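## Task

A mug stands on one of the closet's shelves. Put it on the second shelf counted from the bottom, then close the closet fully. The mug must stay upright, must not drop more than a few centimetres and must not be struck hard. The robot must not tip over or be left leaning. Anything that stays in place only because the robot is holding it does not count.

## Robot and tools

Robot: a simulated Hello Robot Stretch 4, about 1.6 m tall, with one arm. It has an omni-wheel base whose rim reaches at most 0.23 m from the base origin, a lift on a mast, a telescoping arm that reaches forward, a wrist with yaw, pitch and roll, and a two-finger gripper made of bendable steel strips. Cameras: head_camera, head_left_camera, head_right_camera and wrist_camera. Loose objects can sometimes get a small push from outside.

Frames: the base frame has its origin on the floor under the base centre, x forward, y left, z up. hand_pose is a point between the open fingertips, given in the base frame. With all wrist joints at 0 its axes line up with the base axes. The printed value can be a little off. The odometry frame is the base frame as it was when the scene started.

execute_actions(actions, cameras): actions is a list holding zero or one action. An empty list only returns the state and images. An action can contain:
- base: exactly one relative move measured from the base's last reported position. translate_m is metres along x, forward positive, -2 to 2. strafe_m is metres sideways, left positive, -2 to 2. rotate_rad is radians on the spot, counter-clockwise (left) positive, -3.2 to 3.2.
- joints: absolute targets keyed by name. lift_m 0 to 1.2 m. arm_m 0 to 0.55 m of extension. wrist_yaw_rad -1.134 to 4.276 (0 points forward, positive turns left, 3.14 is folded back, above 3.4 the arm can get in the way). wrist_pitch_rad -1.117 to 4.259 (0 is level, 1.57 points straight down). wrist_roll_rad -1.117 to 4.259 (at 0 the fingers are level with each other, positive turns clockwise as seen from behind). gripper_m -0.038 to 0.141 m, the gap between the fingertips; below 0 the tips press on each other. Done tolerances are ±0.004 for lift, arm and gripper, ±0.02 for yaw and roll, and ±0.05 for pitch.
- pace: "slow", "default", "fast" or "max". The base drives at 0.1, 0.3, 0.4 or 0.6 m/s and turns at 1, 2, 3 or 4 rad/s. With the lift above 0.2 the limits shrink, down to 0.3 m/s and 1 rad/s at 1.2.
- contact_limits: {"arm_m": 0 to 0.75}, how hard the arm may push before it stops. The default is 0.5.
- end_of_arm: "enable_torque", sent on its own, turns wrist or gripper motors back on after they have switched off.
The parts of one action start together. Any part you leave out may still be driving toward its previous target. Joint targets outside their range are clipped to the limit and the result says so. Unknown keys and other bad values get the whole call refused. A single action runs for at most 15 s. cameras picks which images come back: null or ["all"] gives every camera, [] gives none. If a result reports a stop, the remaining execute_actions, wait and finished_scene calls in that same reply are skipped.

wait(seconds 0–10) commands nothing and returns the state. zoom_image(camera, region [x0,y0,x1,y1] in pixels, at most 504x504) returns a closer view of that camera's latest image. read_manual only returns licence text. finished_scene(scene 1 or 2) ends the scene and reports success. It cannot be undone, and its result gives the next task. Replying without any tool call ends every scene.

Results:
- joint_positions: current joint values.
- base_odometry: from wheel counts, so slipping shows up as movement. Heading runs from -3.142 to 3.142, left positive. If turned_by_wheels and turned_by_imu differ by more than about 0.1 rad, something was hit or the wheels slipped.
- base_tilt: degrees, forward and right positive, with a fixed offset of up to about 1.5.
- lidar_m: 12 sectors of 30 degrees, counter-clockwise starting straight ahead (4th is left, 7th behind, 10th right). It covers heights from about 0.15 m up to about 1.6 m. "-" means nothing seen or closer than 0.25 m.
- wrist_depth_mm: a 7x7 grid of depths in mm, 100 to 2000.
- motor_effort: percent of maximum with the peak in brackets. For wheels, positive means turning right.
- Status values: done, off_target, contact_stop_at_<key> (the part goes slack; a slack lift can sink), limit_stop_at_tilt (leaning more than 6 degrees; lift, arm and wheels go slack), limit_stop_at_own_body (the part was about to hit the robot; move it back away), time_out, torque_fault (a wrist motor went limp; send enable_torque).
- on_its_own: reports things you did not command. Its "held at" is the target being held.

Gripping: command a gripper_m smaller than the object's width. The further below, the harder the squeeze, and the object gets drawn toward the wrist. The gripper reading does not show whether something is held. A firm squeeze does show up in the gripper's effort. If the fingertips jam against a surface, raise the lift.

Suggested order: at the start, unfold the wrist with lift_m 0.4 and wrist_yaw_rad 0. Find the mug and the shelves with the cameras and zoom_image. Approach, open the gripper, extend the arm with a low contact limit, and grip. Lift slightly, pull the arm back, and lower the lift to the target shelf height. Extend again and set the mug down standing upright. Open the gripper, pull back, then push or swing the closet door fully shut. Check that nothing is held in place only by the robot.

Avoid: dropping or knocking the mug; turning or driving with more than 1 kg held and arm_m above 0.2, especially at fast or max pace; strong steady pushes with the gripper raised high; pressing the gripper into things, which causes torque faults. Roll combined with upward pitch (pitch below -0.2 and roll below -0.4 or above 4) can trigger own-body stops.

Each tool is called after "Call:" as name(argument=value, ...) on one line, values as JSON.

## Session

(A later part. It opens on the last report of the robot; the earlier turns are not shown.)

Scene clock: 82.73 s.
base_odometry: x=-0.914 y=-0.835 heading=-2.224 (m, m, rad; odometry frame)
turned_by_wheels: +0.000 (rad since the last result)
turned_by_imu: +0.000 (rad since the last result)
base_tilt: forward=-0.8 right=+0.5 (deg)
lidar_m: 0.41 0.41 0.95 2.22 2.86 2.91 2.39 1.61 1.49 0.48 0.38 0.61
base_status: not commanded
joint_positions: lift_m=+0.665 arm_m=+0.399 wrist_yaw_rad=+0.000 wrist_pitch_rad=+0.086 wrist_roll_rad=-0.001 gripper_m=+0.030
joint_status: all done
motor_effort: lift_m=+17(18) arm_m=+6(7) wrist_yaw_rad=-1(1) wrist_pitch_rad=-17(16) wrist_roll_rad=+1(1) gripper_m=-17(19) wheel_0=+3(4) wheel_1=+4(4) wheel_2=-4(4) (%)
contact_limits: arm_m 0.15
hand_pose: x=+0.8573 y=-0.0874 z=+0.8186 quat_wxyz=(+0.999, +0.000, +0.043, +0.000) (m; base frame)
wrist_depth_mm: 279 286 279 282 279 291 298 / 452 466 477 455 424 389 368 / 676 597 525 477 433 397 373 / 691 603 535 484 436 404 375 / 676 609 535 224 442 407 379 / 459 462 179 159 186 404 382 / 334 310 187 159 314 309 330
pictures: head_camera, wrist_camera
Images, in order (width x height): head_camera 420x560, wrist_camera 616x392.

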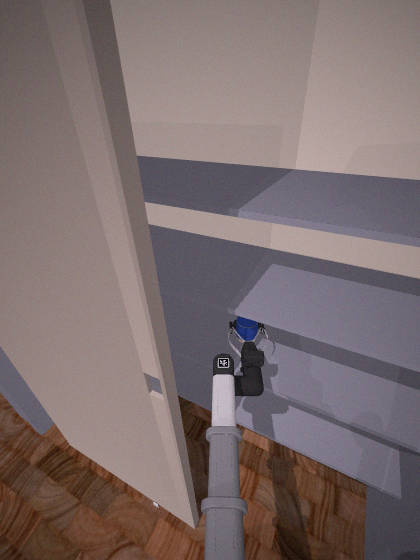

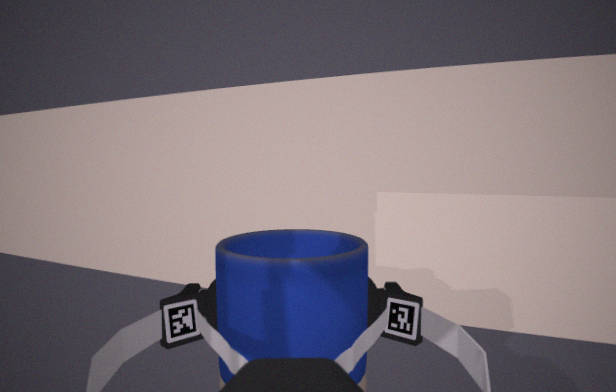

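Call:
execute_actions(actions=[{"joints":{"lift_m":0.612},"pace":"slow"}], cameras=[])

Call:
execute_actions(actions=[{"joints":{"gripper_m":0.13}}], cameras=["wrist_camera"])

Call:
execute_actions(actions=[{"base":{"translate_m":-0.2},"joints":{"arm_m":0}}], cameras=["wrist_camera"])

Call:
execute_actions(actions=[{"base":{"rotate_rad":-0.423},"joints":{"lift_m":0.853,"gripper_m":-0.01,"wrist_pitch_rad":-0.006}}], cameras=["head_camera","wrist_camera"])

Scene clock: 88.10 s.
base_odometry: x=-0.914 y=-0.835 heading=-2.224 (m, m, rad; odometry frame)
turned_by_wheels: +0.000 (rad since the last result)
turned_by_imu: -0.001 (rad since the last result)
base_tilt: forward=-0.9 right=+0.5 (deg)
lidar_m: 0.43 0.41 0.97 2.23 2.85 2.92 2.38 1.59 1.48 0.47 0.39 0.61
base_status: not commanded
joint_positions: lift_m=+0.612 arm_m=+0.399 wrist_yaw_rad=+0.000 wrist_pitch_rad=+0.086 wrist_roll_rad=-0.001 gripper_m=+0.030
joint_status: all done
motor_effort: lift_m=+18(17) arm_m=+6(6) wrist_yaw_rad=+1(1) wrist_pitch_rad=-17(19) wrist_roll_rad=+1(1) gripper_m=-18(19) wheel_0=+3(4) wheel_1=+4(4) wheel_2=-4(4) (%)
hand_pose: x=+0.8573 y=-0.0874 z=+0.7656 quat_wxyz=(+0.999, +0.000, +0.043, +0.000) (m; base frame)
wrist_depth_mm: 421 427 421 424 413 387 362 / 640 574 521 473 430 392 366 / 676 591 525 477 433 397 373 / 691 603 539 480 439 402 373 / 539 544 430 225 436 407 379 / 320 327 178 160 186 322 319 / 236 220 187 160 220 219 240
pictures: none
No camera images: the call's "cameras" was empty. Leave "cameras" out to get every camera's image.

Scene clock: 90.03 s.
base_odometry: x=-0.914 y=-0.835 heading=-2.224 (m, m, rad; odometry frame)
turned_by_wheels: +0.000 (rad since the last result)
turned_by_imu: +0.000 (rad since the last result)
base_tilt: forward=-0.9 right=+0.5 (deg)
lidar_m: 0.42 0.42 0.95 2.22 2.85 2.89 2.37 1.59 1.48 0.46 0.39 0.60
base_status: not commanded
joint_positions: lift_m=+0.612 arm_m=+0.399 wrist_yaw_rad=+0.000 wrist_pitch_rad=+0.083 wrist_roll_rad=-0.001 gripper_m=+0.130
joint_status: all done
motor_effort: lift_m=+18(18) arm_m=+6(6) wrist_yaw_rad=+0(0) wrist_pitch_rad=-10(19) wrist_roll_rad=+1(2) gripper_m=+2(19) wheel_0=+4(4) wheel_1=+4(4) wheel_2=-4(4) (%)
hand_pose: x=+0.8573 y=-0.0874 z=+0.7665 quat_wxyz=(+0.999, +0.000, +0.041, +0.000) (m; base frame)
wrist_depth_mm: 410 424 413 415 413 387 362 / 640 580 521 469 427 394 368 / 676 597 530 473 433 399 373 / 691 609 539 484 436 402 373 / 554 564 496 239 439 404 379 / 330 210 187 176 198 327 325 / 240 236 225 147 236 234 245
pictures: wrist_camera
Images, in order (width x height): wrist_camera 616x392.

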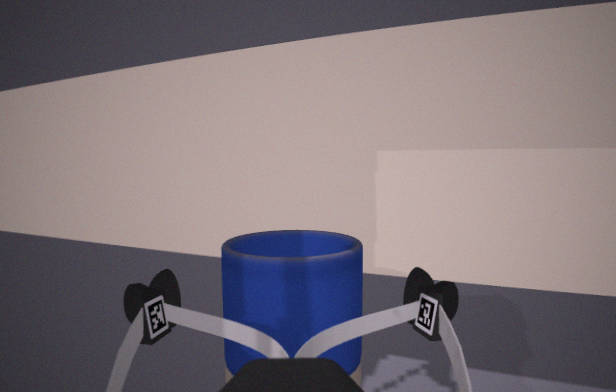

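Scene clock: 92.33 s.
base_odometry: x=-0.792 y=-0.676 heading=-2.224 (m, m, rad; odometry frame)
turned_by_wheels: +0.000 (rad since the last result)
turned_by_imu: +0.000 (rad since the last result)
base_tilt: forward=-0.9 right=+0.3 (deg)
lidar_m: 0.61 0.65 1.40 2.32 2.98 2.72 2.31 1.52 1.41 1.47 0.50 0.50
base_status: done
joint_positions: lift_m=+0.612 arm_m=+0.001 wrist_yaw_rad=+0.000 wrist_pitch_rad=+0.083 wrist_roll_rad=-0.001 gripper_m=+0.130
joint_status: all done
motor_effort: lift_m=+17(18) arm_m=-6(6) wrist_yaw_rad=+0(1) wrist_pitch_rad=-8(7) wrist_roll_rad=+1(1) gripper_m=+1(1) wheel_0=-5(8) wheel_1=-5(10) wheel_2=+5(18) (%)
hand_pose: x=+0.4595 y=-0.0875 z=+0.7665 quat_wxyz=(+0.999, +0.000, +0.041, +0.000) (m; base frame)
wrist_depth_mm: 397 1182 1118 1060 960 854 640 / 397 788 931 798 699 683 676 / 407 1255 1182 1078 976 891 842 / 413 946 1182 1042 976 891 831 / 421 788 1160 778 759 640 559 / 430 211 1160 1078 208 917 842 / 436 410 820 147 809 809 809
pictures: wrist_camera
Images, in order (width x height): wrist_camera 616x392.

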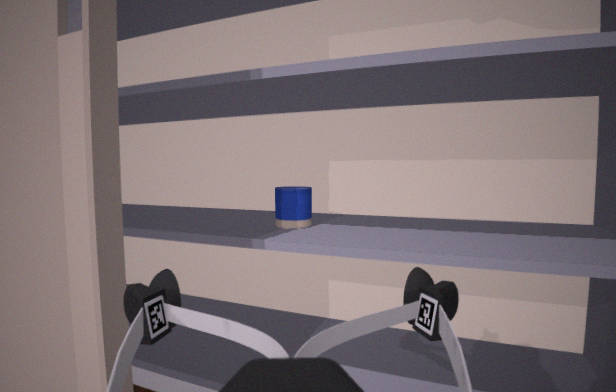

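Scene clock: 94.60 s.
base_odometry: x=-0.792 y=-0.676 heading=-2.646 (m, m, rad; odometry frame)
turned_by_wheels: -0.422 (rad since the last result)
turned_by_imu: -0.425 (rad since the last result)
base_tilt: forward=-0.8 right=+0.5 (deg)
lidar_m: 0.78 0.61 0.73 2.26 2.37 3.27 3.60 2.03 1.47 1.38 1.51 0.47
base_status: done
joint_positions: lift_m=+0.853 arm_m=+0.001 wrist_yaw_rad=+0.000 wrist_pitch_rad=-0.003 wrist_roll_rad=-0.001 gripper_m=-0.010
joint_status: all done
motor_effort: lift_m=+21(21) arm_m=-6(6) wrist_yaw_rad=-1(1) wrist_pitch_rad=-8(10) wrist_roll_rad=+2(1) gripper_m=-7(10) wheel_0=+4(11) wheel_1=+5(10) wheel_2=+4(11) (%)
hand_pose: x=+0.4605 y=-0.0874 z=+1.0320 quat_wxyz=(+1.000, +0.000, -0.002, +0.000) (m; base frame)
wrist_depth_mm: 991 1042 1008 1025 336 259 277 / 661 668 691 691 340 259 274 / 1008 1008 1008 1025 343 258 276 / 991 1008 1025 1025 345 258 274 / 904 891 878 866 347 257 274 / 1008 1025 991 204 306 258 274 / 788 750 788 182 287 258 273
pictures: head_camera, wrist_camera
Images, in order (width x height): head_camera 420x560, wrist_camera 616x392.

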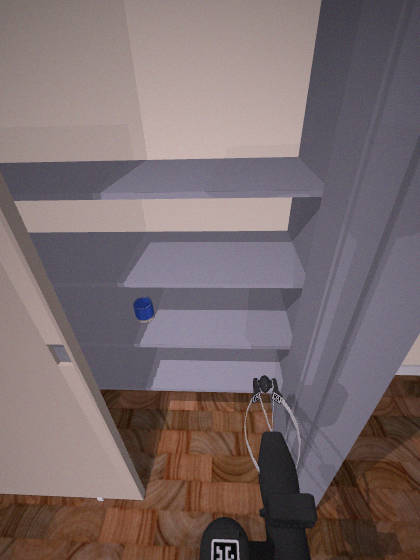

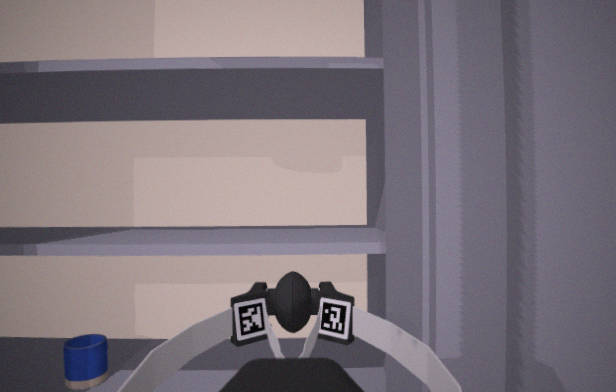

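Call:
execute_actions(actions=[{"base":{"strafe_m":0.49},"joints":{"wrist_roll_rad":1.57}}], cameras=["head_camera","wrist_camera"])

Scene clock: 101.63 s.
base_odometry: x=-0.559 y=-1.107 heading=-2.646 (m, m, rad; odometry frame)
turned_by_wheels: +0.000 (rad since the last result)
turned_by_imu: +0.001 (rad since the last result)
base_tilt: forward=-0.9 right=+0.4 (deg)
lidar_m: 0.46 0.51 0.74 1.78 1.86 2.60 3.54 2.72 1.95 1.89 0.80 0.85
base_status: done
joint_positions: lift_m=+0.853 arm_m=+0.001 wrist_yaw_rad=+0.000 wrist_pitch_rad=-0.003 wrist_roll_rad=+1.569 gripper_m=-0.010
joint_status: all done
motor_effort: lift_m=+21(21) arm_m=-6(6) wrist_yaw_rad=+0(1) wrist_pitch_rad=-10(9) wrist_roll_rad=+1(5) gripper_m=-9(8) wheel_0=-3(12) wheel_1=+4(15) wheel_2=+0(3) (%)
hand_pose: x=+0.4605 y=-0.0874 z=+1.0320 quat_wxyz=(+0.708, +0.707, -0.001, +0.001) (m; base frame)
wrist_depth_mm: 1008 750 1008 1025 1025 741 831 / 991 750 1008 1008 1025 750 831 / 991 750 1008 1008 1025 750 842 / 1008 750 1008 1025 1025 759 842 / 283 285 289 301 296 297 300 / 283 286 287 204 293 298 300 / 281 282 286 183 293 297 300
pictures: head_camera, wrist_camera
Images, in order (width x height): head_camera 420x560, wrist_camera 616x392.

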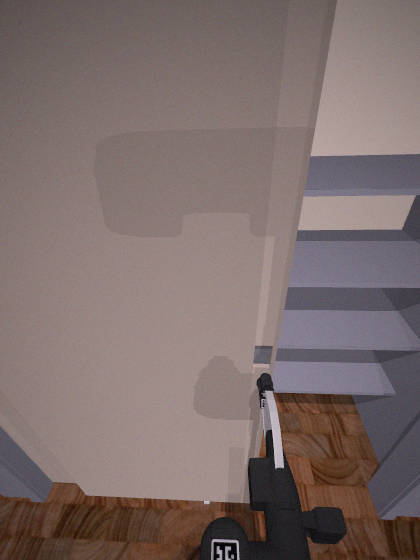

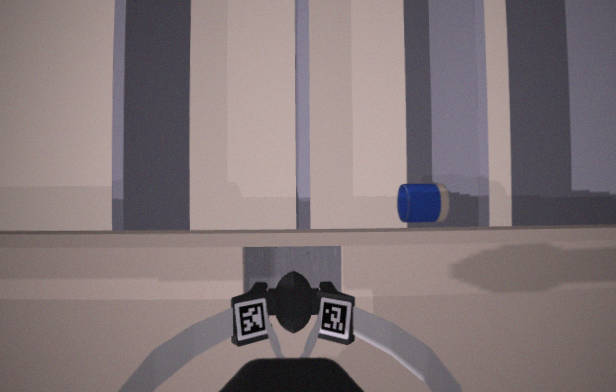

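Call:
execute_actions(actions=[{"joints":{"arm_m":0.10},"contact_limits":{"arm_m":0.15},"pace":"slow"}], cameras=["wrist_camera"])

Scene clock: 104.50 s.
base_odometry: x=-0.559 y=-1.107 heading=-2.646 (m, m, rad; odometry frame)
turned_by_wheels: +0.000 (rad since the last result)
turned_by_imu: -0.001 (rad since the last result)
base_tilt: forward=-0.9 right=+0.4 (deg)
lidar_m: 0.47 0.51 0.71 1.77 1.86 2.58 3.56 2.72 1.94 1.91 0.80 0.82
base_status: not commanded
joint_positions: lift_m=+0.853 arm_m=+0.072 wrist_yaw_rad=-0.004 wrist_pitch_rad=-0.004 wrist_roll_rad=+1.569 gripper_m=-0.010
joint_status: arm_m contact_stop (moved +0.071 of +0.099)
on_its_own: arm_m is slack since a contact_stop (your +0.100 is given up)
motor_effort: lift_m=+21(21) arm_m=+0(15) wrist_yaw_rad=+10(18) wrist_pitch_rad=-5(8) wrist_roll_rad=+1(1) gripper_m=-6(7) wheel_0=+1(3) wheel_1=+5(5) wheel_2=-6(6) (%)
contact_limits: arm_m 0.15
hand_pose: x=+0.5310 y=-0.0884 z=+1.0323 quat_wxyz=(+0.708, +0.707, -0.003, +0.000) (m; base frame)
wrist_depth_mm: 931 627 946 960 976 683 831 / 946 627 946 946 960 640 842 / 931 634 946 960 960 647 831 / 931 634 946 946 976 647 831 / 217 217 232 232 225 227 229 / 214 217 191 204 224 226 229 / 213 216 219 173 224 227 229
pictures: wrist_camera
Images, in order (width x height): wrist_camera 616x392.

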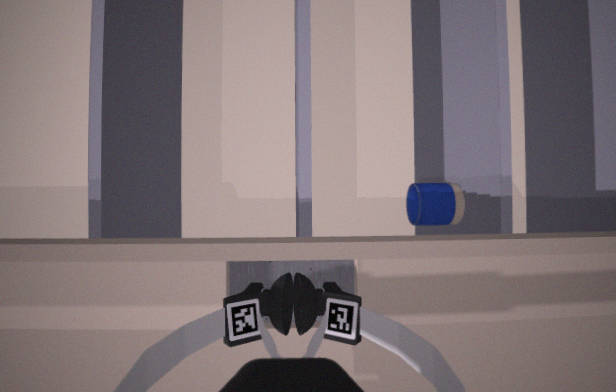

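Call:
execute_actions(actions=[{"base":{"strafe_m":-0.565},"joints":{"arm_m":0.068},"pace":"slow"}], cameras=["head_camera","wrist_camera"])

Scene clock: 112.73 s.
base_odometry: x=-0.827 y=-0.611 heading=-2.645 (m, m, rad; odometry frame)
turned_by_wheels: +0.001 (rad since the last result)
turned_by_imu: -0.001 (rad since the last result)
base_tilt: forward=-1.0 right=+0.4 (deg)
lidar_m: 0.47 0.52 0.71 2.31 2.45 3.36 3.59 1.96 1.39 1.31 1.42 0.47
base_status: done
joint_positions: lift_m=+0.853 arm_m=+0.068 wrist_yaw_rad=+0.009 wrist_pitch_rad=-0.004 wrist_roll_rad=+1.569 gripper_m=-0.010
joint_status: all done
on_its_own: wrist_yaw_rad is at rest, and its effort (-26) is outside its rest range (-13 to +13)
motor_effort: lift_m=+21(21) arm_m=+1(3) wrist_yaw_rad=-26(27) wrist_pitch_rad=-5(7) wrist_roll_rad=+1(1) gripper_m=-7(9) wheel_0=+20(18) wheel_1=-1(9) wheel_2=-5(6) (%)
hand_pose: x=+0.5280 y=-0.0848 z=+1.0323 quat_wxyz=(+0.708, +0.707, +0.002, +0.005) (m; base frame)
wrist_depth_mm: 193 196 198 200 202 204 206 / 193 196 198 200 202 204 207 / 193 196 197 200 201 205 206 / 181 183 185 187 189 191 193 / 195 197 200 201 203 224 227 / 213 216 191 205 221 225 227 / 213 214 218 170 222 225 227
pictures: head_camera, wrist_camera
Images, in order (width x height): head_camera 420x560, wrist_camera 616x392.

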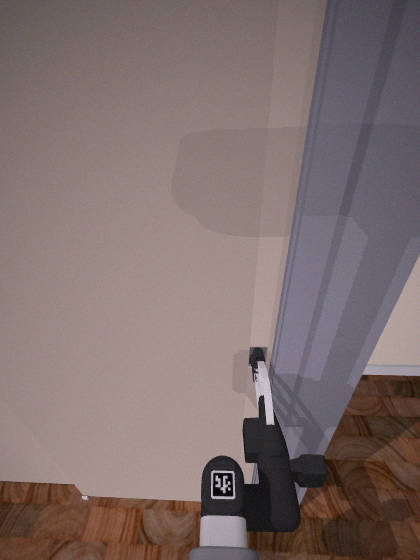

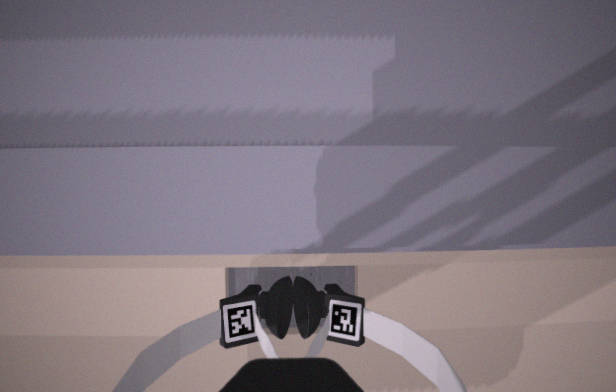

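Pressed against the stop.

Call:
execute_actions(actions=[{"joints":{"arm_m":0.02}}], cameras=["head_left_camera"])

Call:
finished_scene(scene=1)

Scene clock: 115.57 s.
base_odometry: x=-0.828 y=-0.610 heading=-2.646 (m, m, rad; odometry frame)
turned_by_wheels: -0.001 (rad since the last result)
turned_by_imu: -0.002 (rad since the last result)
base_tilt: forward=-0.9 right=+0.4 (deg)
lidar_m: 0.46 0.50 0.70 2.34 2.44 3.39 3.58 1.93 1.39 1.28 1.41 0.47
base_status: not commanded
joint_positions: lift_m=+0.853 arm_m=+0.021 wrist_yaw_rad=+0.000 wrist_pitch_rad=-0.004 wrist_roll_rad=+1.569 gripper_m=-0.010
joint_status: all done
motor_effort: lift_m=+21(21) arm_m=-6(6) wrist_yaw_rad=+0(30) wrist_pitch_rad=-7(10) wrist_roll_rad=+1(1) gripper_m=-9(8) wheel_0=+5(20) wheel_1=-1(1) wheel_2=-3(5) (%)
hand_pose: x=+0.4805 y=-0.0874 z=+1.0321 quat_wxyz=(+0.708, +0.707, -0.001, +0.001) (m; base frame)
wrist_depth_mm: 243 244 248 250 252 256 258 / 242 244 247 250 252 256 257 / 242 245 247 249 252 254 256 / 228 229 232 235 237 240 243 / 229 231 234 235 252 254 264 / 256 258 262 203 267 270 272 / 257 258 262 182 265 271 273
pictures: head_left_camera
Images, in order (width x height): head_left_camera 420x672.

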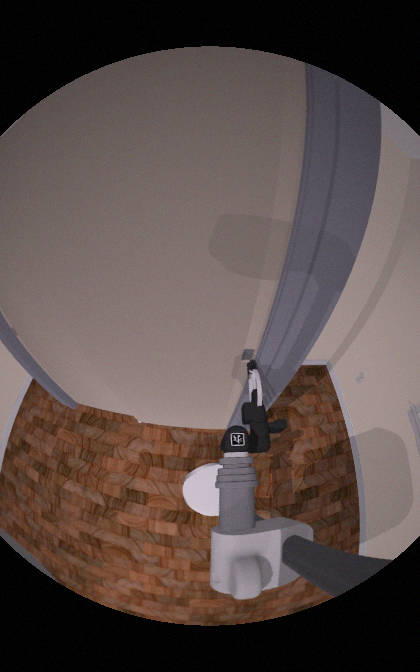

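The scene is finished: the task was done.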